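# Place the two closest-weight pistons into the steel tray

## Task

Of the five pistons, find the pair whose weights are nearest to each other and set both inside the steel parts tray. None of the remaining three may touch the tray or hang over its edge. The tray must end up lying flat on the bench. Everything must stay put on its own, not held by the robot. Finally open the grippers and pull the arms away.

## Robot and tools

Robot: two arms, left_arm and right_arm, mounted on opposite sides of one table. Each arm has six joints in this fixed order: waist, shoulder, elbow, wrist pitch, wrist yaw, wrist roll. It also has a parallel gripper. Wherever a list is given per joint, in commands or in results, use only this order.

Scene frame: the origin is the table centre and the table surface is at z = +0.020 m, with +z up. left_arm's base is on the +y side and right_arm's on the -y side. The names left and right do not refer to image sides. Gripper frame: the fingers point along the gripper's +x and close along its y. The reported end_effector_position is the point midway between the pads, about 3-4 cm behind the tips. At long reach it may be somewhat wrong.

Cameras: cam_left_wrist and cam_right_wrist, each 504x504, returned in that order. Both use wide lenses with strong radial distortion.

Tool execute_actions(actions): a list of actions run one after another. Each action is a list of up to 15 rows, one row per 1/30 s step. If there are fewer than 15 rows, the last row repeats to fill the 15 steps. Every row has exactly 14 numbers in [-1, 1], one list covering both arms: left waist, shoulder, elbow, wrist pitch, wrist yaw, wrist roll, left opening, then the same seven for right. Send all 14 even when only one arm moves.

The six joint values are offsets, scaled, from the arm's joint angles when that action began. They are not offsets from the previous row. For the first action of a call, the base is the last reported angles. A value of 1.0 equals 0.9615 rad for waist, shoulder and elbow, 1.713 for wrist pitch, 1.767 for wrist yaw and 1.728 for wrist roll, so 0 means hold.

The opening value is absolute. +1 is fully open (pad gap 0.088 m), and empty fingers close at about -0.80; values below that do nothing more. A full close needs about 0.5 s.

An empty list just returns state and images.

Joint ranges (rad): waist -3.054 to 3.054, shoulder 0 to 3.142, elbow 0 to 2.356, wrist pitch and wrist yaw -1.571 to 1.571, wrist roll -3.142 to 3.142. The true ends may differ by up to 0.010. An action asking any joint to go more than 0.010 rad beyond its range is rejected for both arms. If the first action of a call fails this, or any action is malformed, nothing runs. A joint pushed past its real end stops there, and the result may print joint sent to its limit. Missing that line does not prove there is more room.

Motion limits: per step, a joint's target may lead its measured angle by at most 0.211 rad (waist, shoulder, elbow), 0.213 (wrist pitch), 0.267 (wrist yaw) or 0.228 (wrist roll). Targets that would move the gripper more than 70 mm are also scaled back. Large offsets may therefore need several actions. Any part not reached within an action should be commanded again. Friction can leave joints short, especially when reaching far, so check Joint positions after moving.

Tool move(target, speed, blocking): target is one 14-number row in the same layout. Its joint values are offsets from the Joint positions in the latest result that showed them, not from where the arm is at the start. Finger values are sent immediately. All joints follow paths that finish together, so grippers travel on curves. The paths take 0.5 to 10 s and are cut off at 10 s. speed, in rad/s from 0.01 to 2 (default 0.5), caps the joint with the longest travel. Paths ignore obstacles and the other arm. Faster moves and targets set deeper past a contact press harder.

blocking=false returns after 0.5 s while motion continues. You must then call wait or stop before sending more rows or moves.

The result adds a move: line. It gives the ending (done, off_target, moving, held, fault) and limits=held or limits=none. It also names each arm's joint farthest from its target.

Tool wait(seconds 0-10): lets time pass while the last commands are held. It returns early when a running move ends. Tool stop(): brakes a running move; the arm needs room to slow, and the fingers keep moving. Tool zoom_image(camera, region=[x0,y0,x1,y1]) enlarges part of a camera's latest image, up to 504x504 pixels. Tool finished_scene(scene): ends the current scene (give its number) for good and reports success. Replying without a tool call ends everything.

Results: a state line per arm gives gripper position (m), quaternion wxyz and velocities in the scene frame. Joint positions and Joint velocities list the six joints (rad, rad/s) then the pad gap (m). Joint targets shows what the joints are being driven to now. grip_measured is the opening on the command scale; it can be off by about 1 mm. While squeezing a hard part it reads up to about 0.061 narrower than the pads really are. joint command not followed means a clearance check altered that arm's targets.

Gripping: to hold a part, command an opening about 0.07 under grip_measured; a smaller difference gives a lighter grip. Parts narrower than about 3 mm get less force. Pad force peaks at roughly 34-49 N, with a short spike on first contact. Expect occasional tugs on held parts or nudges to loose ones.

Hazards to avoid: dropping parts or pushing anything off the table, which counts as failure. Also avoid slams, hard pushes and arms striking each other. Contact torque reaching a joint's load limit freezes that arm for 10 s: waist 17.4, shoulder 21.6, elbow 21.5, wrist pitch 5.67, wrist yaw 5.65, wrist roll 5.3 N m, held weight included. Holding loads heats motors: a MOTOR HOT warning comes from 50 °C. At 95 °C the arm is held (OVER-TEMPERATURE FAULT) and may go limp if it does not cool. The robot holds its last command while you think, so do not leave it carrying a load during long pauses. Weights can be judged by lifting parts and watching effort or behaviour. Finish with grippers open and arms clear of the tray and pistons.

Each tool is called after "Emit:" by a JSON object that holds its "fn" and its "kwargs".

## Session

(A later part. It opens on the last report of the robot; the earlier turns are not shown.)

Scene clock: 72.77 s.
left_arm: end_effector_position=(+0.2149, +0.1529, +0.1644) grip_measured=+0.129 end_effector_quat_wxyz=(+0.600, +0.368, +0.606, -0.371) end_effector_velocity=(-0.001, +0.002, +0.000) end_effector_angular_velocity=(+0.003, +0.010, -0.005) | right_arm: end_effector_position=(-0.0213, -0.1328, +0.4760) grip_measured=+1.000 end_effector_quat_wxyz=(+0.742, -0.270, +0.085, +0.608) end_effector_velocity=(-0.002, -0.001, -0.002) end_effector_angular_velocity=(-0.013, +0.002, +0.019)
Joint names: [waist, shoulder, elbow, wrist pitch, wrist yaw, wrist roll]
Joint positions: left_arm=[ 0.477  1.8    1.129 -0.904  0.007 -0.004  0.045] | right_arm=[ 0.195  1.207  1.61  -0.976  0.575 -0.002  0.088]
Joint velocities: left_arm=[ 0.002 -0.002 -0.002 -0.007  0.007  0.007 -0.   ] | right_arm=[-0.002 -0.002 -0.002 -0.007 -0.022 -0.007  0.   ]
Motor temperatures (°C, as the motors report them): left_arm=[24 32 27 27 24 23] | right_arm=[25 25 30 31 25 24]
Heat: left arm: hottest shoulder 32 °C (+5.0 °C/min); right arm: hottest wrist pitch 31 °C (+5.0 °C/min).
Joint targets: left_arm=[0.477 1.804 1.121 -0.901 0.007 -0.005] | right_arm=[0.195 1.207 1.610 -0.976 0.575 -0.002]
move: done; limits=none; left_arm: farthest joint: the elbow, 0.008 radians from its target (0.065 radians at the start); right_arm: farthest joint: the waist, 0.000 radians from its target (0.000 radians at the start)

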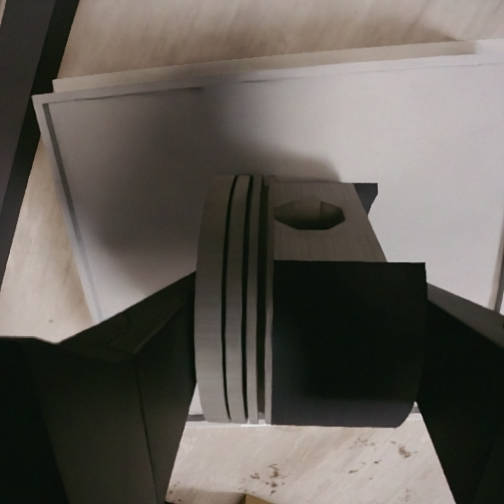

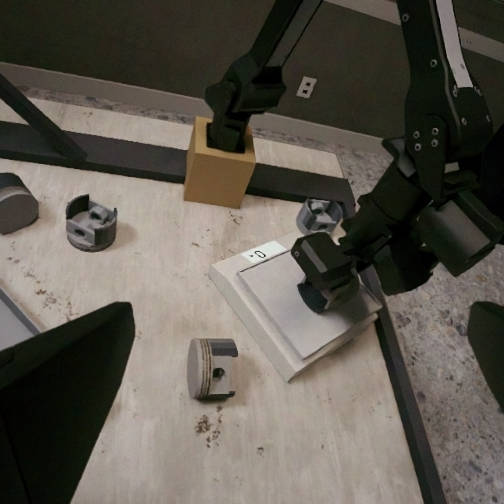

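Emit:
{"fn": "execute_actions", "kwargs": {"actions": [[[0,0.004,-0.008,0.003,0,0,0.02,0,0,0,0,0,0,1],[0,0.006,-0.011,0.005,0,0,0.02,0,0,0,0,0,0,1],[0,0.008,-0.014,0.007,0,0,0.02,0,0,0,0,0,0,1],[0,0.009,-0.016,0.008,0,0,0.02,0,0,0,0,0,0,1]],[[0,0,0,0,0,0,0.1,0,0,0,0,0,0,1],[0,0,0,0,0,0,0.15,0,0,0,0,0,0,1],[0,0,0,0,0,0,0.2,0,0,0,0,0,0,1],[0,0,0,0,0,0,0.25,0,0,0,0,0,0,1],[0,0,0,0,0,0,0.3,0,0,0,0,0,0,1],[0,0,0,0,0,0,0.35,0,0,0,0,0,0,1],[0,0,0,0,0,0,0.4,0,0,0,0,0,0,1],[0,0,0,0,0,0,0.45,0,0,0,0,0,0,1]]]}}

Emit:
{"fn": "wait", "kwargs": {"seconds": 1.5}}

Emit:
{"fn": "zoom_image", "kwargs": {"camera": "cam_right_wrist", "region": [225, 225, 305, 285]}}

Scene clock: 74.27 s.
left_arm: end_effector_position=(+0.2150, +0.1525, +0.1632) grip_measured=+0.431 end_effector_quat_wxyz=(+0.601, +0.367, +0.605, -0.371) end_effector_velocity=(-0.001, +0.002, +0.000) end_effector_angular_velocity=(+0.010, -0.003, +0.005) | right_arm: end_effector_position=(-0.0213, -0.1328, +0.4760) grip_measured=+1.000 end_effector_quat_wxyz=(+0.742, -0.270, +0.085, +0.608) end_effector_velocity=(+0.002, -0.000, -0.001) end_effector_angular_velocity=(-0.011, -0.025, +0.001)
Joint names: [waist, shoulder, elbow, wrist pitch, wrist yaw, wrist roll]
Joint positions: left_arm=[ 0.477  1.801  1.125 -0.896  0.008 -0.004  0.06 ] | right_arm=[ 0.195  1.207  1.61  -0.976  0.575 -0.002  0.088]
Joint velocities: left_arm=[-0.002 -0.002 -0.002 -0.007 -0.007 -0.007  0.008] | right_arm=[-0.002  0.002  0.002 -0.007  0.007 -0.022  0.   ]
Motor temperatures (°C, as the motors report them): left_arm=[24 32 27 27 24 23] | right_arm=[25 25 30 31 25 24]
Heat: left arm: hottest shoulder 32 °C (+5.1 °C/min); right arm: hottest wrist pitch 31 °C (+4.1 °C/min).
Joint targets: left_arm=[0.477 1.801 1.125 -0.896 0.007 -0.004] | right_arm=[0.195 1.207 1.610 -0.976 0.575 -0.002]

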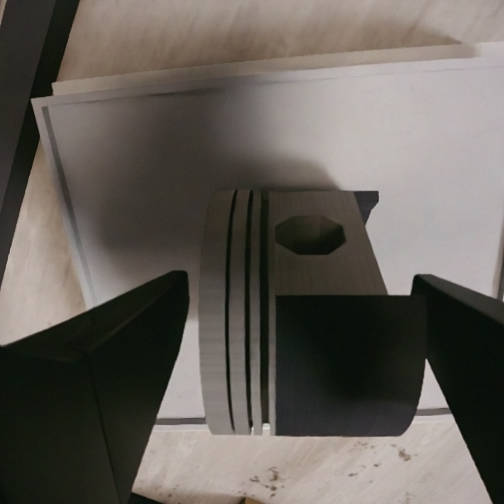

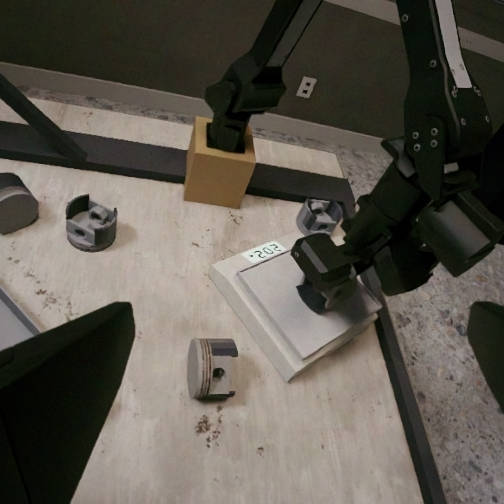

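Scene clock: 75.77 s.
left_arm: end_effector_position=(+0.2150, +0.1525, +0.1632) grip_measured=+0.447 end_effector_quat_wxyz=(+0.601, +0.367, +0.605, -0.371) end_effector_velocity=(+0.001, +0.003, +0.000) end_effector_angular_velocity=(+0.010, -0.003, -0.005) | right_arm: end_effector_position=(-0.0213, -0.1328, +0.4760) grip_measured=+1.000 end_effector_quat_wxyz=(+0.742, -0.270, +0.085, +0.608) end_effector_velocity=(-0.000, +0.000, +0.001) end_effector_angular_velocity=(+0.004, +0.000, +0.007)
Joint names: [waist, shoulder, elbow, wrist pitch, wrist yaw, wrist roll]
Joint positions: left_arm=[ 0.477  1.801  1.125 -0.896  0.008 -0.004  0.061] | right_arm=[ 0.195  1.207  1.61  -0.976  0.575 -0.002  0.088]
Joint velocities: left_arm=[ 0.002 -0.002 -0.002 -0.007 -0.007  0.007 -0.   ] | right_arm=[-0.002 -0.002 -0.002  0.007 -0.007 -0.007  0.   ]
Motor temperatures (°C, as the motors report them): left_arm=[24 32 27 27 24 23] | right_arm=[25 25 30 31 25 24]
Heat: left arm: hottest shoulder 32 °C (+5.0 °C/min); right arm: hottest wrist pitch 31 °C (+4.0 °C/min).
Joint targets: left_arm=[0.477 1.801 1.125 -0.896 0.007 -0.004] | right_arm=[0.195 1.207 1.610 -0.976 0.575 -0.002]
wait: 1.50 s; at rest by 0.20 s

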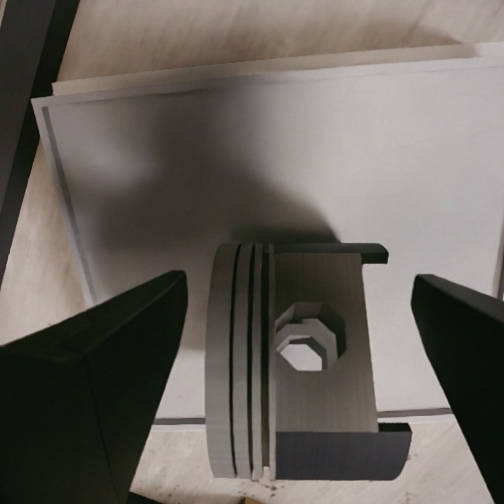

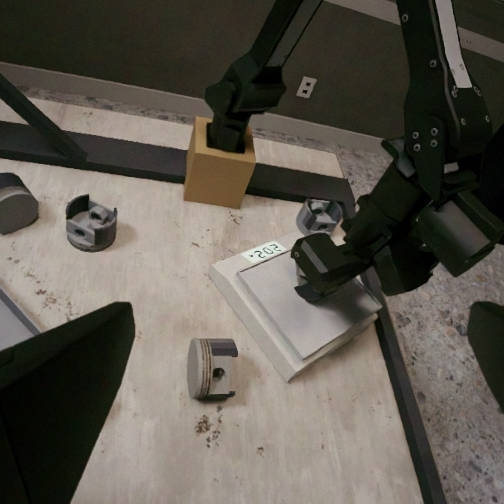

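Region (225, 225, 305, 285) of cam_right_wrist's 504x504 image, scaled by 6.300, with more detail than that image has; it fills the top 378 rows of this view, and the rest is white.

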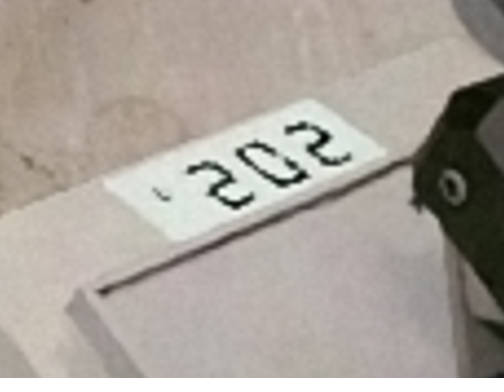

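Emit:
{"fn": "wait", "kwargs": {"seconds": 1.0}}

Emit:
{"fn": "zoom_image", "kwargs": {"camera": "cam_right_wrist", "region": [225, 225, 305, 285]}}

Scene clock: 77.00 s.
left_arm: end_effector_position=(+0.2150, +0.1525, +0.1632) grip_measured=+0.447 end_effector_quat_wxyz=(+0.601, +0.367, +0.605, -0.371) end_effector_velocity=(+0.003, +0.000, +0.000) end_effector_angular_velocity=(+0.003, -0.023, +0.005) | right_arm: end_effector_position=(-0.0213, -0.1328, +0.4760) grip_measured=+1.000 end_effector_quat_wxyz=(+0.742, -0.270, +0.085, +0.608) end_effector_velocity=(-0.003, +0.002, -0.001) end_effector_angular_velocity=(-0.004, +0.006, +0.019)
Joint names: [waist, shoulder, elbow, wrist pitch, wrist yaw, wrist roll]
Joint positions: left_arm=[ 0.477  1.801  1.125 -0.896  0.008 -0.004  0.061] | right_arm=[ 0.195  1.207  1.61  -0.976  0.575 -0.002  0.088]
Joint velocities: left_arm=[-0.002 -0.002 -0.002  0.007 -0.022 -0.007 -0.   ] | right_arm=[-0.002  0.002 -0.002  0.007 -0.022 -0.007  0.   ]
Motor temperatures (°C, as the motors report them): left_arm=[24 32 27 27 24 23] | right_arm=[25 25 30 31 25 24]
Heat: left arm: hottest shoulder 32 °C (+5.0 °C/min); right arm: hottest wrist pitch 31 °C (+4.0 °C/min).
Joint targets: left_arm=[0.477 1.801 1.125 -0.896 0.007 -0.004] | right_arm=[0.195 1.207 1.610 -0.976 0.575 -0.002]
wait: 1.00 s; at rest from the start

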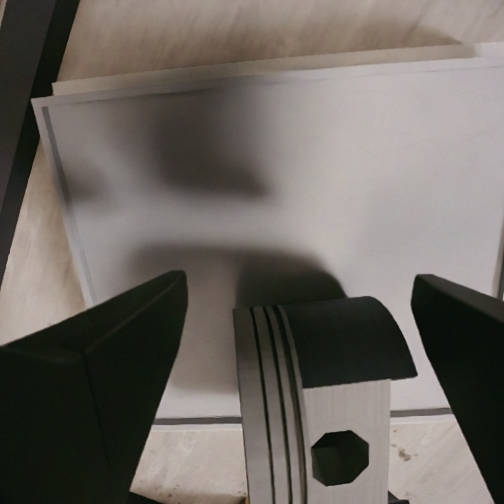

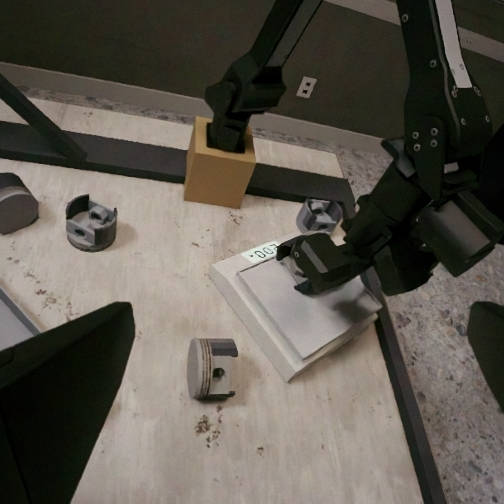

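Region (225, 225, 305, 285) of cam_right_wrist's 504x504 image, scaled by 6.300, with more detail than that image has; it fills the top 378 rows of this view, and the rest is white.

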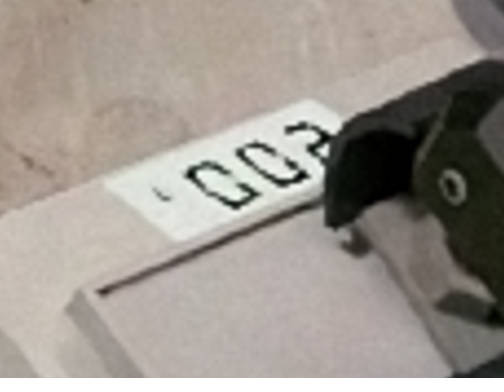

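Emit:
{"fn": "wait", "kwargs": {"seconds": 0.3}}

Scene clock: 77.73 s.
left_arm: end_effector_position=(+0.2150, +0.1525, +0.1632) grip_measured=+0.447 end_effector_quat_wxyz=(+0.601, +0.367, +0.605, -0.371) end_effector_velocity=(-0.000, -0.001, -0.001) end_effector_angular_velocity=(-0.005, +0.005, +0.024) | right_arm: end_effector_position=(-0.0213, -0.1328, +0.4760) grip_measured=+1.000 end_effector_quat_wxyz=(+0.742, -0.270, +0.085, +0.608) end_effector_velocity=(+0.002, +0.000, +0.001) end_effector_angular_velocity=(+0.006, -0.007, -0.005)
Joint names: [waist, shoulder, elbow, wrist pitch, wrist yaw, wrist roll]
Joint positions: left_arm=[ 0.477  1.801  1.125 -0.896  0.008 -0.004  0.061] | right_arm=[ 0.195  1.207  1.61  -0.976  0.575 -0.002  0.088]
Joint velocities: left_arm=[ 0.002  0.002 -0.002  0.007  0.007 -0.022 -0.   ] | right_arm=[-0.002 -0.002 -0.002  0.007  0.007 -0.007  0.   ]
Motor temperatures (°C, as the motors report them): left_arm=[24 32 27 27 24 23] | right_arm=[25 25 30 31 25 24]
Heat: left arm: hottest shoulder 32 °C (+5.0 °C/min); right arm: hottest wrist pitch 31 °C (+4.0 °C/min).
Joint targets: left_arm=[0.477 1.801 1.125 -0.896 0.007 -0.004] | right_arm=[0.195 1.207 1.610 -0.976 0.575 -0.002]
wait: 0.30 s; at rest from the start

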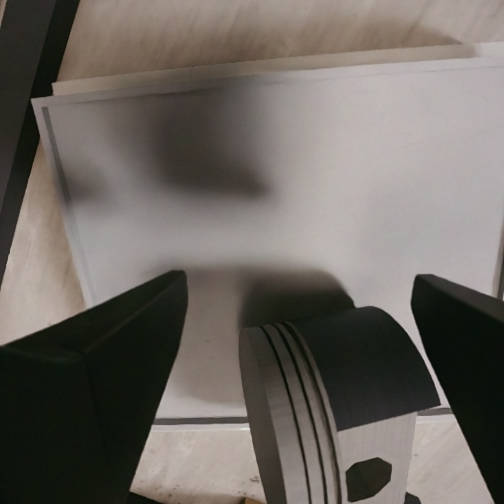

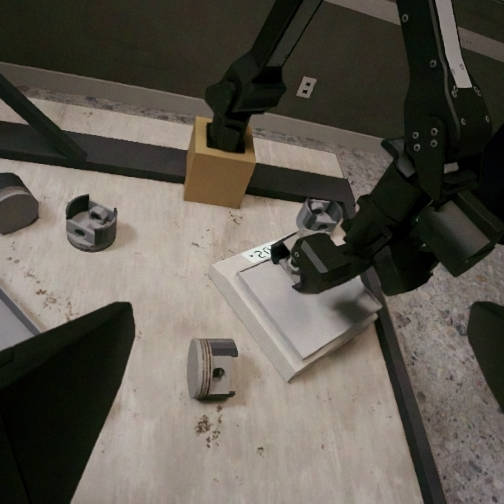

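Emit:
{"fn": "move", "kwargs": {"target": [-0.035,-0.213,-0.24,0.015,0,-0.1,1, 0,0,0,0,0,0,1], "speed": 0.4}}

Scene clock: 79.23 s.
left_arm: end_effector_position=(+0.1838, +0.1969, +0.1651) grip_measured=+0.989 end_effector_quat_wxyz=(+0.626, +0.324, +0.629, -0.329) end_effector_velocity=(-0.004, +0.006, -0.001) end_effector_angular_velocity=(+0.027, +0.005, +0.000) | right_arm: end_effector_position=(-0.0213, -0.1328, +0.4760) grip_measured=+1.000 end_effector_quat_wxyz=(+0.742, -0.270, +0.085, +0.608) end_effector_velocity=(+0.001, -0.003, -0.004) end_effector_angular_velocity=(-0.024, -0.011, +0.007)
Joint names: [waist, shoulder, elbow, wrist pitch, wrist yaw, wrist roll]
Joint positions: left_arm=[ 0.447  1.604  0.906 -0.873  0.008 -0.174  0.087] | right_arm=[ 0.195  1.207  1.61  -0.976  0.575 -0.002  0.088]
Joint velocities: left_arm=[-0.007 -0.002 -0.007 -0.022 -0.007 -0.007 -0.   ] | right_arm=[-0.002 -0.002 -0.002 -0.022 -0.007 -0.007  0.   ]
Motor temperatures (°C, as the motors report them): left_arm=[24 32 27 27 24 23] | right_arm=[25 25 30 31 25 24]
Heat: left arm: hottest shoulder 32 °C (+5.1 °C/min); right arm: hottest wrist pitch 31 °C (+4.1 °C/min).
Joint targets: left_arm=[0.444 1.596 0.894 -0.870 0.008 -0.177] | right_arm=[0.195 1.207 1.610 -0.976 0.575 -0.002]
move: off_target (left_arm); limits=none; left_arm: farthest joint: the elbow, 0.012 radians from its target (0.231 radians at the start); right_arm: farthest joint: the waist, 0.000 radians from its target (0.000 radians at the start)

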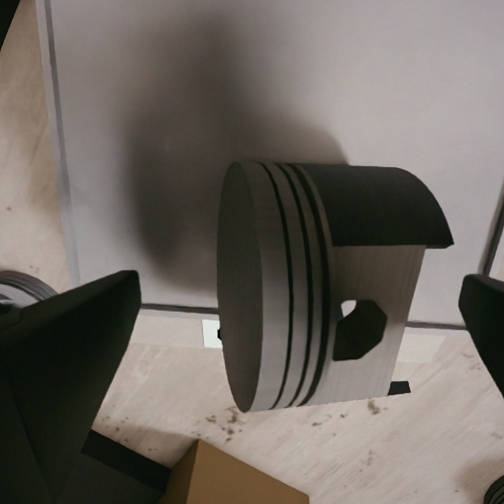

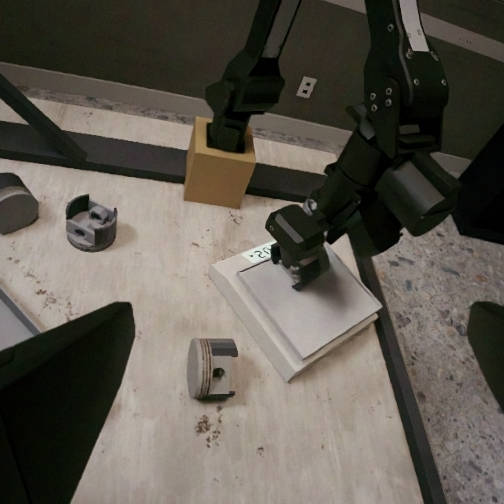

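Emit:
{"fn": "execute_actions", "kwargs": {"actions": [[[-0.01,0.006,-0.01,0.006,0,0,0.9,0,0,0,0,0,0,1],[-0.02,0.012,-0.018,0.012,0,0,0.85,0,0,0,0,0,0,1],[-0.03,0.018,-0.026,0.017,0,0,0.8,0,0,0,0,0,0,1],[-0.04,0.024,-0.033,0.022,0,0,0.75,0,0,0,0,0,0,1],[-0.045,0.024,-0.033,0.022,0,0,0.7,0,0,0,0,0,0,1],[-0.045,0.024,-0.033,0.022,0,0,0.65,0,0,0,0,0,0,1],[-0.045,0.024,-0.033,0.022,0,0,0.6,0,0,0,0,0,0,1],[-0.045,0.024,-0.033,0.022,0,0,0.55,0,0,0,0,0,0,1],[-0.045,0.024,-0.033,0.022,0,0,0.5,0,0,0,0,0,0,1],[-0.045,0.024,-0.033,0.022,0,0,0.45,0,0,0,0,0,0,1],[-0.045,0.024,-0.033,0.022,0,0,0.4,0,0,0,0,0,0,1],[-0.045,0.024,-0.033,0.022,0,0,0.36,0,0,0,0,0,0,1],[-0.045,0.024,-0.033,0.022,0,0,0.32,0,0,0,0,0,0,1]],[[0,0,0,0,0,0,0.28,0,0,0,0,0,0,1],[0,0,0,0,0,0,0.24,0,0,0,0,0,0,1],[0,0,0,0,0,0,0.2,0,0,0,0,0,0,1],[0,0,0,0,0,0,0.16,0,0,0,0,0,0,1],[0,0,0,0,0,0,0.13,0,0,0,0,0,0,1],[0,0,0,0,0,0,0.1,0,0,0,0,0,0,1],[0,0,0,0,0,0,0.07,0,0,0,0,0,0,1],[0,0,0,0,0,0,0.04,0,0,0,0,0,0,1],[0,0,0,0,0,0,0.01,0,0,0,0,0,0,1],[0,0,0,0,0,0,-0.02,0,0,0,0,0,0,1],[0,0,0,0,0,0,-0.05,0,0,0,0,0,0,1],[0,0,0,0,0,0,-0.08,0,0,0,0,0,0,1],[0,0,0,0,0,0,-0.1,0,0,0,0,0,0,1]],[[0,0,0,0,0,0,-0.1,0,0,0,0,0,0,1]]]}}

Scene clock: 82.07 s.
left_arm: end_effector_position=(+0.1776, +0.1951, +0.1570) grip_measured=+0.067 end_effector_quat_wxyz=(+0.622, +0.340, +0.621, -0.334) end_effector_velocity=(-0.003, +0.003, +0.001) end_effector_angular_velocity=(+0.013, +0.013, +0.020) | right_arm: end_effector_position=(-0.0213, -0.1328, +0.4760) grip_measured=+1.000 end_effector_quat_wxyz=(+0.742, -0.270, +0.085, +0.608) end_effector_velocity=(+0.002, +0.000, -0.002) end_effector_angular_velocity=(-0.012, -0.014, -0.005)
Joint names: [waist, shoulder, elbow, wrist pitch, wrist yaw, wrist roll]
Joint positions: left_arm=[ 0.413  1.619  0.886 -0.841 -0.007 -0.174  0.042] | right_arm=[ 0.195  1.207  1.61  -0.976  0.575 -0.002  0.088]
Joint velocities: left_arm=[-0.002 -0.002  0.002 -0.022  0.007 -0.022 -0.   ] | right_arm=[-0.002  0.002 -0.002 -0.007  0.007 -0.007  0.   ]
Motor temperatures (°C, as the motors report them): left_arm=[24 32 27 27 24 23] | right_arm=[25 25 30 31 25 24]
Heat: left arm: hottest shoulder 32 °C (+5.0 °C/min); right arm: hottest wrist pitch 31 °C (+4.0 °C/min).
Joint targets: left_arm=[0.413 1.619 0.886 -0.841 -0.006 -0.174] | right_arm=[0.195 1.207 1.610 -0.976 0.575 -0.002]

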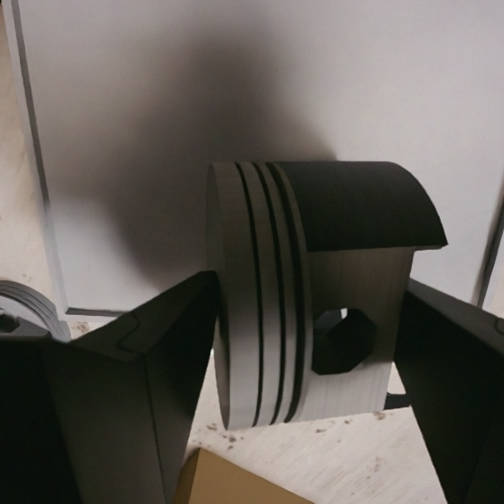

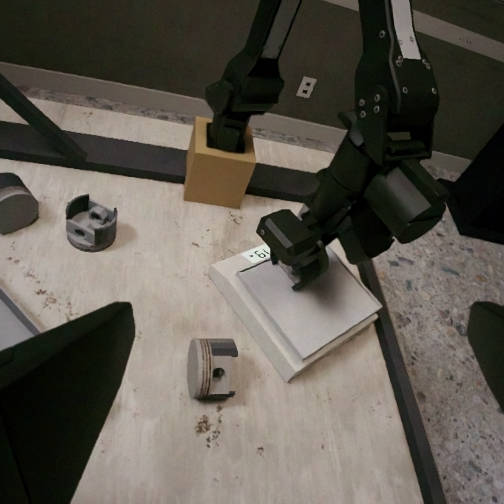

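Emit:
{"fn": "move", "kwargs": {"target": [0,-0.07,0.107,-0.083,0,0,-0.1, 0,0,0,0,0,0,1], "speed": 0.3}}

Emit:
{"fn": "move", "kwargs": {"target": [-0.845,0,0,0,0,0,-0.1, 0,0,0,0,0,0,1], "speed": 0.8}}

Scene clock: 83.80 s.
left_arm: end_effector_position=(+0.1781, +0.1949, +0.1897) grip_measured=+0.023 end_effector_quat_wxyz=(+0.623, +0.340, +0.620, -0.334) end_effector_velocity=(+0.000, +0.003, +0.000) end_effector_angular_velocity=(+0.015, -0.017, -0.000) | right_arm: end_effector_position=(-0.0213, -0.1328, +0.4760) grip_measured=+1.000 end_effector_quat_wxyz=(+0.742, -0.270, +0.085, +0.608) end_effector_velocity=(-0.000, +0.000, +0.001) end_effector_angular_velocity=(+0.004, +0.000, +0.007)
Joint names: [waist, shoulder, elbow, wrist pitch, wrist yaw, wrist roll]
Joint positions: left_arm=[ 0.413  1.564  0.972 -0.98  -0.009 -0.174  0.04 ] | right_arm=[ 0.195  1.207  1.61  -0.976  0.575 -0.002  0.088]
Joint velocities: left_arm=[-0.007 -0.002 -0.002 -0.007 -0.022 -0.007 -0.   ] | right_arm=[-0.002 -0.002 -0.002  0.007 -0.007 -0.007  0.   ]
Motor temperatures (°C, as the motors report them): left_arm=[24 32 27 27 24 23] | right_arm=[25 25 30 32 25 24]
Heat: left arm: hottest shoulder 32 °C (+5.0 °C/min); right arm: hottest wrist pitch 32 °C (+4.0 °C/min).
Joint targets: left_arm=[0.412 1.552 0.989 -0.983 -0.007 -0.174] | right_arm=[0.195 1.207 1.610 -0.976 0.575 -0.002]
move: off_target (left_arm); limits=none; left_arm: farthest joint: the elbow, 0.017 radians from its target (0.103 radians at the start); right_arm: farthest joint: the waist, 0.000 radians from its target (0.000 radians at the start)

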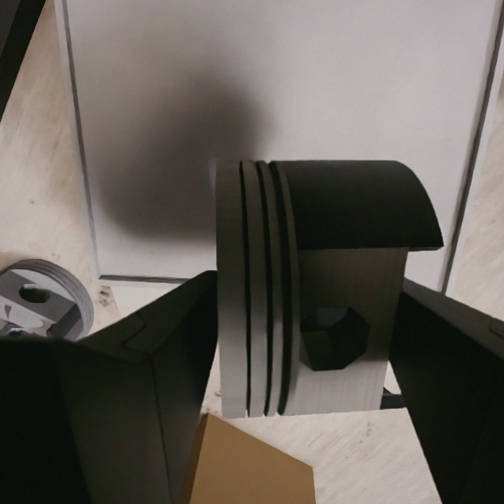

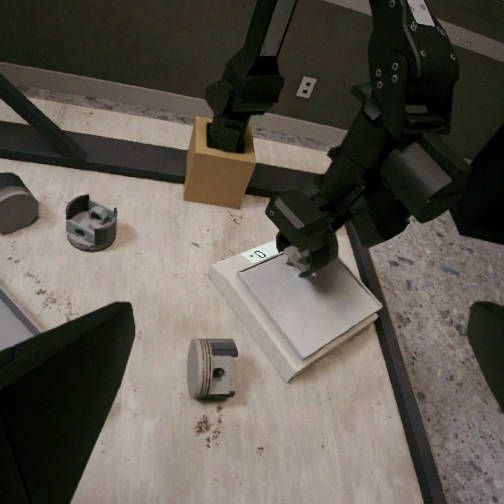

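Scene clock: 85.50 s.
left_arm: end_effector_position=(-0.0224, +0.1941, +0.1897) grip_measured=+0.023 end_effector_quat_wxyz=(+0.441, +0.556, +0.437, -0.553) end_effector_velocity=(+0.003, +0.005, +0.000) end_effector_angular_velocity=(+0.017, -0.015, +0.020) | right_arm: end_effector_position=(-0.0213, -0.1328, +0.4760) grip_measured=+1.000 end_effector_quat_wxyz=(+0.742, -0.270, +0.085, +0.608) end_effector_velocity=(-0.002, -0.001, -0.004) end_effector_angular_velocity=(-0.027, -0.003, +0.019)
Joint names: [waist, shoulder, elbow, wrist pitch, wrist yaw, wrist roll]
Joint positions: left_arm=[-0.396  1.564  0.972 -0.98  -0.008 -0.174  0.04 ] | right_arm=[ 0.195  1.207  1.61  -0.976  0.575 -0.002  0.088]
Joint velocities: left_arm=[-0.002 -0.002 -0.002 -0.022 -0.007 -0.022 -0.   ] | right_arm=[-0.002  0.002  0.002 -0.022 -0.022 -0.007  0.   ]
Motor temperatures (°C, as the motors report them): left_arm=[24 31 27 27 24 23] | right_arm=[25 25 31 32 25 24]
Heat: left arm: hottest shoulder 31 °C (+4.0 °C/min); right arm: hottest wrist pitch 32 °C (+4.0 °C/min).
Joint targets: left_arm=[-0.399 1.564 0.972 -0.980 -0.009 -0.174] | right_arm=[0.195 1.207 1.610 -0.976 0.575 -0.002]
move: done; limits=none; left_arm: farthest joint: the waist, 0.004 radians from its target (0.813 radians at the start); right_arm: farthest joint: the waist, 0.000 radians from its target (0.000 radians at the start)

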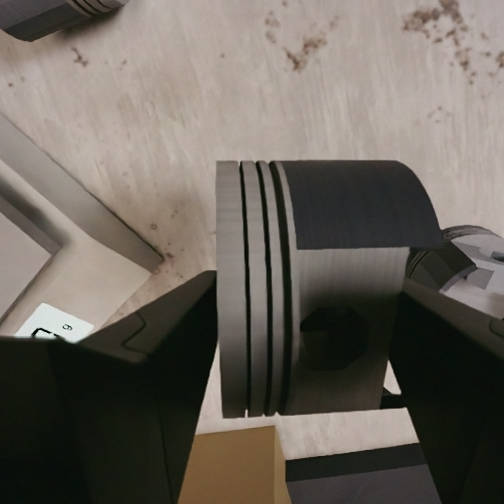

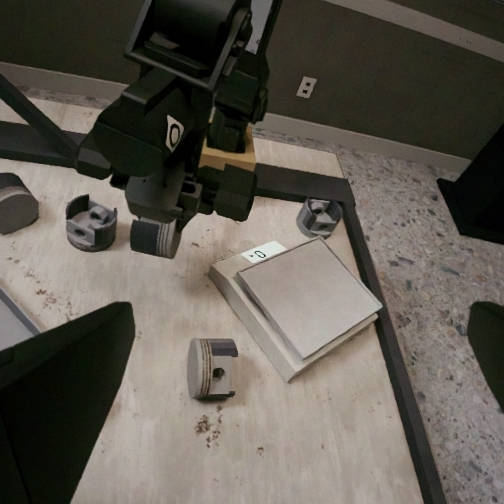

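Emit:
{"fn": "move", "kwargs": {"target": [0.08,0.205,-0.212,0.229,0,0,-0.1, 0,0,0,0,0,0,1], "speed": 0.4}}

Scene clock: 87.40 s.
left_arm: end_effector_position=(-0.0048, +0.1874, +0.1019) grip_measured=+0.023 end_effector_quat_wxyz=(+0.461, +0.540, +0.457, -0.536) end_effector_velocity=(+0.002, +0.004, -0.001) end_effector_angular_velocity=(+0.009, -0.011, +0.005) | right_arm: end_effector_position=(-0.0213, -0.1328, +0.4760) grip_measured=+1.000 end_effector_quat_wxyz=(+0.742, -0.270, +0.085, +0.608) end_effector_velocity=(+0.002, -0.001, -0.005) end_effector_angular_velocity=(-0.029, -0.032, +0.001)
Joint names: [waist, shoulder, elbow, wrist pitch, wrist yaw, wrist roll]
Joint positions: left_arm=[-0.322  1.757  0.776 -0.591 -0.008 -0.174  0.04 ] | right_arm=[ 0.195  1.207  1.61  -0.976  0.575 -0.002  0.088]
Joint velocities: left_arm=[-0.002 -0.002 -0.007 -0.007 -0.007 -0.007  0.   ] | right_arm=[-0.002  0.002 -0.002 -0.022  0.007 -0.022  0.   ]
Motor temperatures (°C, as the motors report them): left_arm=[24 31 27 27 24 23] | right_arm=[25 25 31 32 25 24]
Heat: left arm: hottest shoulder 31 °C (+3.0 °C/min); right arm: hottest wrist pitch 32 °C (+4.0 °C/min).
Joint targets: left_arm=[-0.319 1.761 0.768 -0.588 -0.008 -0.174] | right_arm=[0.195 1.207 1.610 -0.976 0.575 -0.002]
move: done; limits=none; left_arm: farthest joint: the elbow, 0.007 radians from its target (0.203 radians at the start); right_arm: farthest joint: the waist, 0.000 radians from its target (0.000 radians at the start)

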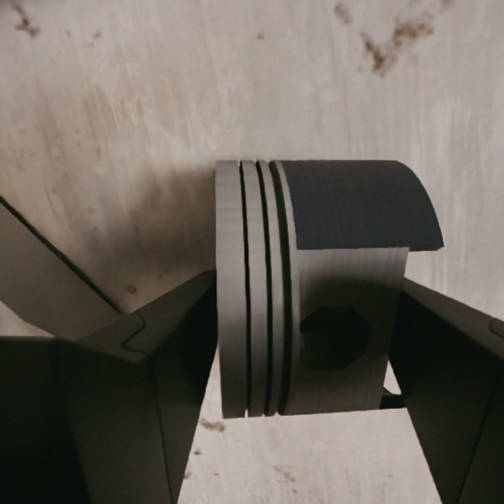

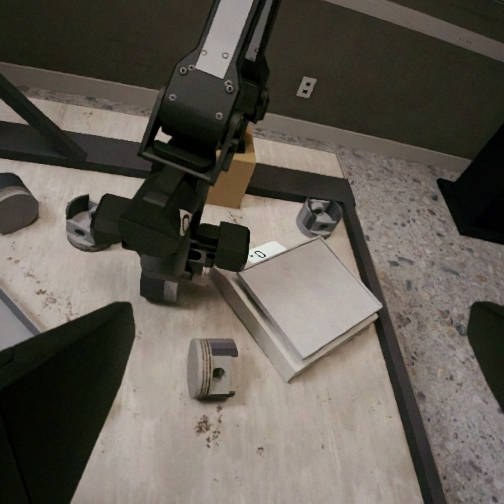

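Emit:
{"fn": "execute_actions", "kwargs": {"actions": [[[0,0.005,-0.007,0.003,0,0,-0.1,0,0,0,0,0,0,1],[0,0.008,-0.009,0.006,0,0,-0.1,0,0,0,0,0,0,1],[0,0.011,-0.011,0.008,0,0,-0.1,0,0,0,0,0,0,1],[0,0.013,-0.012,0.01,0,0,-0.1,0,0,0,0,0,0,1]],[[0,0,0,0,0,0,0.0,0,0,0,0,0,0,1],[0,0,0,0,0,0,0.05,0,0,0,0,0,0,1],[0,0,0,0,0,0,0.1,0,0,0,0,0,0,1],[0,0,0,0,0,0,0.15,0,0,0,0,0,0,1],[0,0,0,0,0,0,0.2,0,0,0,0,0,0,1],[0,0,0,0,0,0,0.27,0,0,0,0,0,0,1],[0,0,0,0,0,0,0.34,0,0,0,0,0,0,1],[0,0,0,0,0,0,0.42,0,0,0,0,0,0,1],[0,0,0,0,0,0,0.5,0,0,0,0,0,0,1],[0,0,0,0,0,0,0.6,0,0,0,0,0,0,1]]]}}

Scene clock: 89.00 s.
left_arm: end_effector_position=(-0.0049, +0.1871, +0.0991) grip_measured=+0.549 end_effector_quat_wxyz=(+0.462, +0.539, +0.457, -0.536) end_effector_velocity=(+0.002, +0.008, -0.002) end_effector_angular_velocity=(+0.028, -0.017, -0.015) | right_arm: end_effector_position=(-0.0213, -0.1328, +0.4760) grip_measured=+1.000 end_effector_quat_wxyz=(+0.742, -0.270, +0.085, +0.608) end_effector_velocity=(+0.003, -0.003, -0.003) end_effector_angular_velocity=(-0.021, -0.018, -0.005)
Joint names: [waist, shoulder, elbow, wrist pitch, wrist yaw, wrist roll]
Joint positions: left_arm=[-0.322  1.765  0.771 -0.577 -0.008 -0.174  0.066] | right_arm=[ 0.195  1.207  1.61  -0.976  0.575 -0.002  0.088]
Joint velocities: left_arm=[-0.007  0.002 -0.007 -0.022 -0.007  0.007  0.022] | right_arm=[-0.002 -0.002 -0.002 -0.022  0.007 -0.007  0.   ]
Motor temperatures (°C, as the motors report them): left_arm=[24 31 27 27 24 23] | right_arm=[25 25 31 32 25 24]
Heat: left arm: hottest shoulder 31 °C (+3.0 °C/min); right arm: hottest wrist pitch 32 °C (+4.0 °C/min).
Joint targets: left_arm=[-0.322 1.765 0.771 -0.577 -0.008 -0.174] | right_arm=[0.195 1.207 1.610 -0.976 0.575 -0.002]

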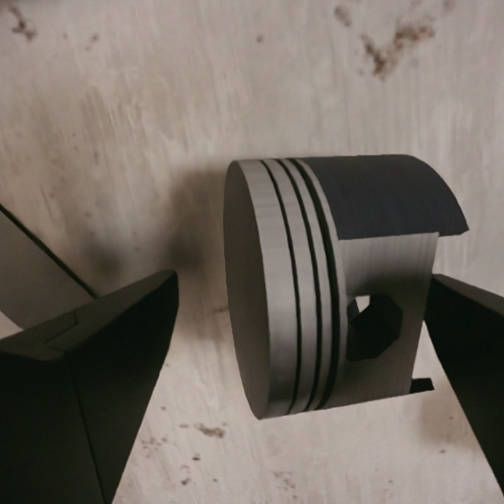

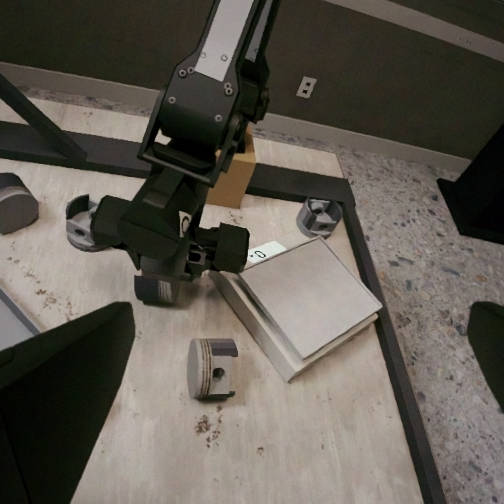

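Emit:
{"fn": "execute_actions", "kwargs": {"actions": [[[-0.015,0,0,0,0,0,0.7,0,0,0,0,0,0,1],[-0.03,0,0,0,0,0,0.8,0,0,0,0,0,0,1],[-0.045,0,0,0,0,0,0.85,0,0,0,0,0,0,1]]]}}

Emit:
{"fn": "move", "kwargs": {"target": [0,-0.175,0.13,-0.165,0,0,0.85, 0,0,0,0,0,0,1], "speed": 0.6}}

Emit:
{"fn": "move", "kwargs": {"target": [-0.465,0,0,0,0,-0.826,1, 0,0,0,0,0,0,1], "speed": 1.3}}

Scene clock: 90.60 s.
left_arm: end_effector_position=(-0.0145, +0.1905, +0.0991) grip_measured=+0.843 end_effector_quat_wxyz=(+0.451, +0.548, +0.446, -0.545) end_effector_velocity=(-0.002, +0.003, +0.000) end_effector_angular_velocity=(+0.009, +0.004, -0.000) | right_arm: end_effector_position=(-0.0213, -0.1328, +0.4760) grip_measured=+1.000 end_effector_quat_wxyz=(+0.742, -0.270, +0.085, +0.608) end_effector_velocity=(-0.000, +0.000, -0.003) end_effector_angular_velocity=(-0.015, -0.007, +0.007)
Joint names: [waist, shoulder, elbow, wrist pitch, wrist yaw, wrist roll]
Joint positions: left_arm=[-0.362  1.765  0.771 -0.577 -0.008 -0.174  0.08 ] | right_arm=[ 0.195  1.207  1.61  -0.976  0.575 -0.002  0.088]
Joint velocities: left_arm=[-0.007 -0.002 -0.002 -0.007  0.007 -0.007  0.002] | right_arm=[-0.002  0.002 -0.002 -0.007 -0.007 -0.007  0.   ]
Motor temperatures (°C, as the motors report them): left_arm=[24 31 27 27 24 23] | right_arm=[25 25 31 32 25 24]
Heat: left arm: hottest shoulder 31 °C (+2.0 °C/min); right arm: hottest wrist pitch 32 °C (+4.0 °C/min).
Joint targets: left_arm=[-0.365 1.765 0.771 -0.577 -0.008 -0.174] | right_arm=[0.195 1.207 1.610 -0.976 0.575 -0.002]

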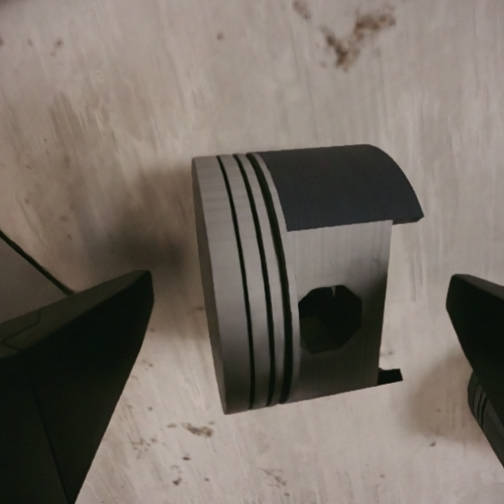

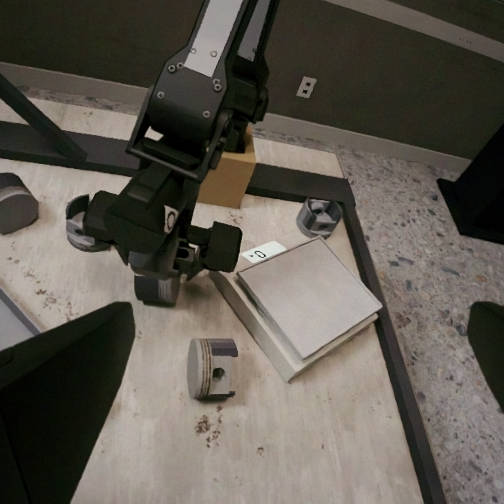

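Scene clock: 91.73 s.
left_arm: end_effector_position=(-0.0132, +0.1939, +0.1600) grip_measured=+0.847 end_effector_quat_wxyz=(+0.450, +0.550, +0.447, -0.544) end_effector_velocity=(-0.001, +0.001, +0.001) end_effector_angular_velocity=(+0.005, +0.006, -0.024) | right_arm: end_effector_position=(-0.0213, -0.1328, +0.4760) grip_measured=+1.000 end_effector_quat_wxyz=(+0.742, -0.270, +0.085, +0.608) end_effector_velocity=(-0.001, -0.001, -0.002) end_effector_angular_velocity=(-0.010, -0.005, +0.012)
Joint names: [waist, shoulder, elbow, wrist pitch, wrist yaw, wrist roll]
Joint positions: left_arm=[-0.362  1.605  0.884 -0.856 -0.008 -0.174  0.08 ] | right_arm=[ 0.195  1.207  1.61  -0.976  0.575 -0.002  0.088]
Joint velocities: left_arm=[-0.002 -0.002  0.002 -0.007  0.007  0.022 -0.   ] | right_arm=[ 0.002 -0.002 -0.002 -0.007 -0.007 -0.007  0.   ]
Motor temperatures (°C, as the motors report them): left_arm=[24 31 27 27 24 23] | right_arm=[25 25 31 32 25 24]
Heat: left arm: hottest shoulder 31 °C (+2.0 °C/min); right arm: hottest wrist pitch 32 °C (+3.1 °C/min).
Joint targets: left_arm=[-0.362 1.597 0.896 -0.860 -0.008 -0.174] | right_arm=[0.195 1.207 1.610 -0.976 0.575 -0.002]
move: off_target (left_arm); limits=none; left_arm: farthest joint: the elbow, 0.012 radians from its target (0.125 radians at the start); right_arm: farthest joint: the waist, 0.000 radians from its target (0.000 radians at the start)

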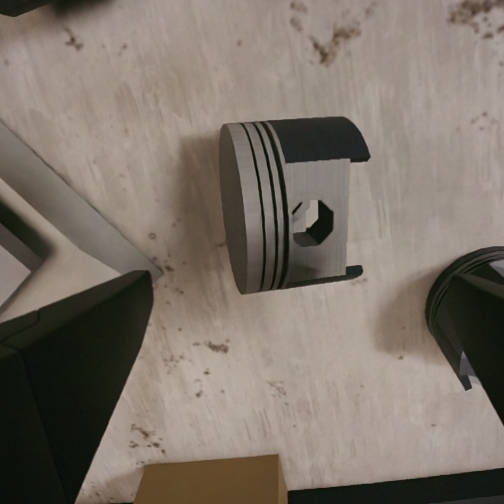

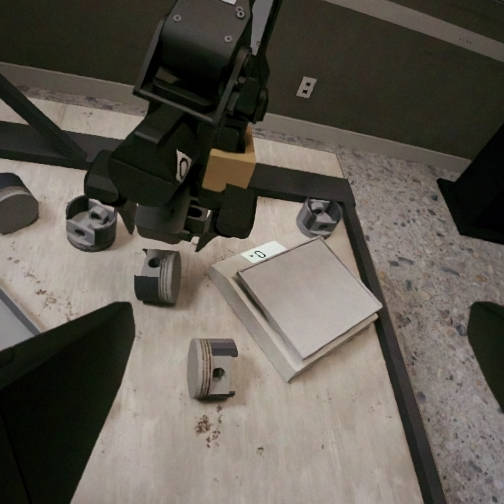

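Scene clock: 93.67 s.
left_arm: end_effector_position=(-0.1053, +0.2553, +0.1600) grip_measured=+0.989 end_effector_quat_wxyz=(+0.656, +0.272, +0.649, -0.271) end_effector_velocity=(+0.000, -0.004, -0.000) end_effector_angular_velocity=(-0.021, -0.010, +0.019) | right_arm: end_effector_position=(-0.0213, -0.1328, +0.4760) grip_measured=+1.000 end_effector_quat_wxyz=(+0.742, -0.270, +0.085, +0.608) end_effector_velocity=(+0.001, -0.001, -0.001) end_effector_angular_velocity=(-0.007, -0.013, -0.000)
Joint names: [waist, shoulder, elbow, wrist pitch, wrist yaw, wrist roll]
Joint positions: left_arm=[-0.806  1.605  0.884 -0.856 -0.008 -1.598  0.087] | right_arm=[ 0.195  1.207  1.61  -0.976  0.575 -0.002  0.088]
Joint velocities: left_arm=[-0.002  0.002  0.002  0.007 -0.022 -0.022 -0.001] | right_arm=[ 0.002 -0.002 -0.002 -0.007  0.007 -0.007  0.   ]
Motor temperatures (°C, as the motors report them): left_arm=[24 31 27 27 24 23] | right_arm=[25 25 31 32 25 24]
Heat: left arm: hottest shoulder 31 °C (+2.0 °C/min); right arm: hottest wrist pitch 32 °C (+3.0 °C/min).
Joint targets: left_arm=[-0.809 1.605 0.884 -0.856 -0.008 -1.601] | right_arm=[0.195 1.207 1.610 -0.976 0.575 -0.002]
move: done; limits=none; left_arm: farthest joint: the waist, 0.003 radians from its target (0.447 radians at the start); right_arm: farthest joint: the waist, 0.000 radians from its target (0.000 radians at the start)

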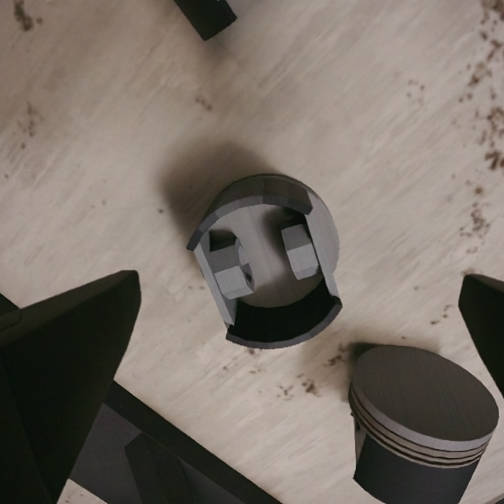

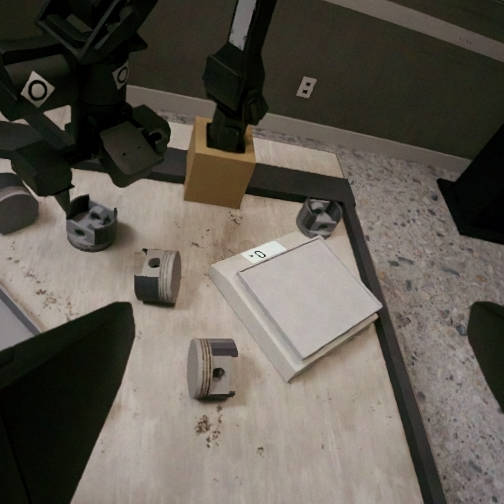

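Emit:
{"fn": "move", "kwargs": {"target": [-0.056,0.204,-0.211,0.227,0,-0.239,0.85, 0,0,0,0,0,0,1], "speed": 0.4}}

Scene clock: 95.93 s.
left_arm: end_effector_position=(-0.1068, +0.2709, +0.0787) grip_measured=+0.853 end_effector_quat_wxyz=(+0.694, +0.150, +0.688, -0.152) end_effector_velocity=(-0.000, +0.004, +0.000) end_effector_angular_velocity=(+0.010, -0.001, -0.015) | right_arm: end_effector_position=(-0.0213, -0.1328, +0.4760) grip_measured=+1.000 end_effector_quat_wxyz=(+0.742, -0.270, +0.085, +0.608) end_effector_velocity=(+0.000, -0.001, -0.002) end_effector_angular_velocity=(-0.010, -0.005, +0.007)
Joint names: [waist, shoulder, elbow, wrist pitch, wrist yaw, wrist roll]
Joint positions: left_arm=[-0.857  1.793  0.691 -0.471 -0.008 -2.008  0.081] | right_arm=[ 0.195  1.207  1.61  -0.976  0.575 -0.002  0.088]
Joint velocities: left_arm=[-0.007 -0.002 -0.002 -0.007  0.007  0.007 -0.   ] | right_arm=[-0.002 -0.002 -0.002 -0.007 -0.007 -0.007  0.   ]
Motor temperatures (°C, as the motors report them): left_arm=[24 31 27 27 24 23] | right_arm=[25 25 31 32 25 24]
Heat: left arm: hottest shoulder 31 °C (+1.0 °C/min); right arm: hottest wrist pitch 32 °C (+3.0 °C/min).
Joint targets: left_arm=[-0.860 1.801 0.682 -0.468 -0.008 -2.011] | right_arm=[0.195 1.207 1.610 -0.976 0.575 -0.002]
move: done; limits=none; left_arm: farthest joint: the elbow, 0.010 radians from its target (0.203 radians at the start); right_arm: farthest joint: the waist, 0.000 radians from its target (0.000 radians at the start)

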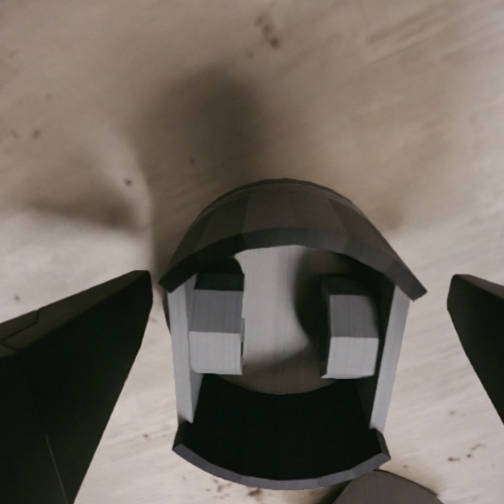

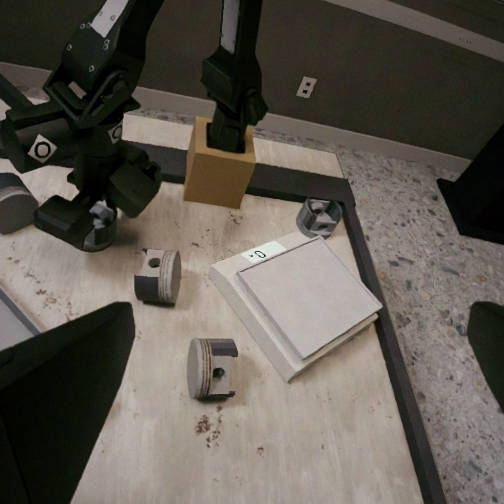

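Emit:
{"fn": "execute_actions", "kwargs": {"actions": [[[0,0,0,0,0,0,0.75,0,0,0,0,0,0,1],[0,0,0,0,0,0,0.67,0,0,0,0,0,0,1],[0,0,0,0,0,0,0.6,0,0,0,0,0,0,1],[0,0,0,0,0,0,0.54,0,0,0,0,0,0,1],[0,0,0,0,0,0,0.49,0,0,0,0,0,0,1],[0,0,0,0,0,0,0.45,0,0,0,0,0,0,1],[0,0,0,0,0,0,0.41,0,0,0,0,0,0,1],[0,0,0,0,0,0,0.37,0,0,0,0,0,0,1],[0,0,0,0,0,0,0.33,0,0,0,0,0,0,1],[0,0,0,0,0,0,0.29,0,0,0,0,0,0,1],[0,0,0,0,0,0,0.25,0,0,0,0,0,0,1],[0,0,0,0,0,0,0.21,0,0,0,0,0,0,1],[0,0,0,0,0,0,0.17,0,0,0,0,0,0,1],[0,0,0,0,0,0,0.13,0,0,0,0,0,0,1],[0,0,0,0,0,0,0.1,0,0,0,0,0,0,1]],[[0,0,0,0,0,0,0.1,0,0,0,0,0,0,1]]]}}

Scene clock: 97.47 s.
left_arm: end_effector_position=(-0.1067, +0.2710, +0.0787) grip_measured=+0.280 end_effector_quat_wxyz=(+0.694, +0.150, +0.688, -0.152) end_effector_velocity=(+0.001, +0.002, +0.000) end_effector_angular_velocity=(-0.001, -0.010, -0.015) | right_arm: end_effector_position=(-0.0213, -0.1328, +0.4760) grip_measured=+1.000 end_effector_quat_wxyz=(+0.742, -0.270, +0.085, +0.608) end_effector_velocity=(+0.000, -0.001, -0.002) end_effector_angular_velocity=(-0.010, -0.005, +0.007)
Joint names: [waist, shoulder, elbow, wrist pitch, wrist yaw, wrist roll]
Joint positions: left_arm=[-0.857  1.793  0.691 -0.471 -0.008 -2.008  0.053] | right_arm=[ 0.195  1.207  1.61  -0.976  0.575 -0.002  0.088]
Joint velocities: left_arm=[-0.007 -0.002 -0.002 -0.007 -0.007  0.007 -0.   ] | right_arm=[-0.002 -0.002 -0.002 -0.007 -0.007 -0.007  0.   ]
Motor temperatures (°C, as the motors report them): left_arm=[24 31 27 27 24 23] | right_arm=[25 25 31 32 25 24]
Heat: left arm: hottest shoulder 31 °C (+1.0 °C/min); right arm: hottest wrist pitch 32 °C (+3.0 °C/min).
Joint targets: left_arm=[-0.857 1.793 0.691 -0.471 -0.008 -2.008] | right_arm=[0.195 1.207 1.610 -0.976 0.575 -0.002]

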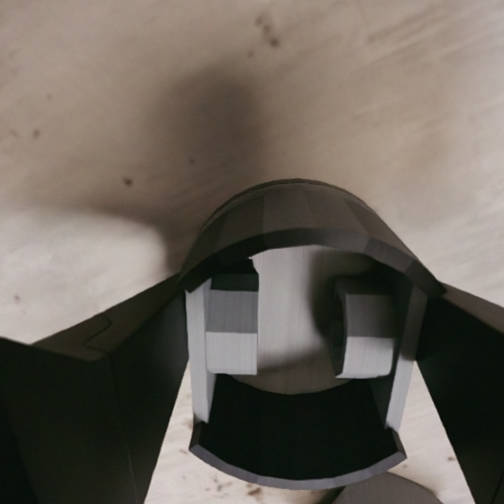

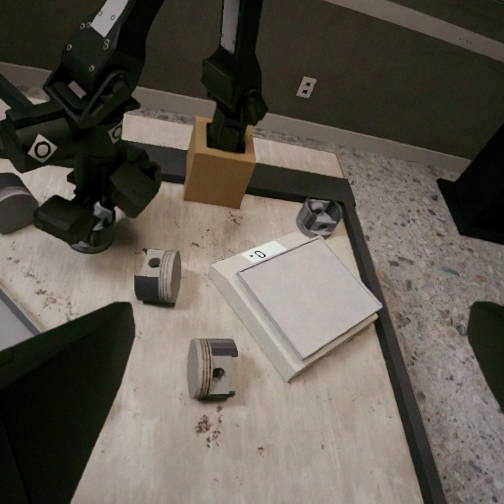

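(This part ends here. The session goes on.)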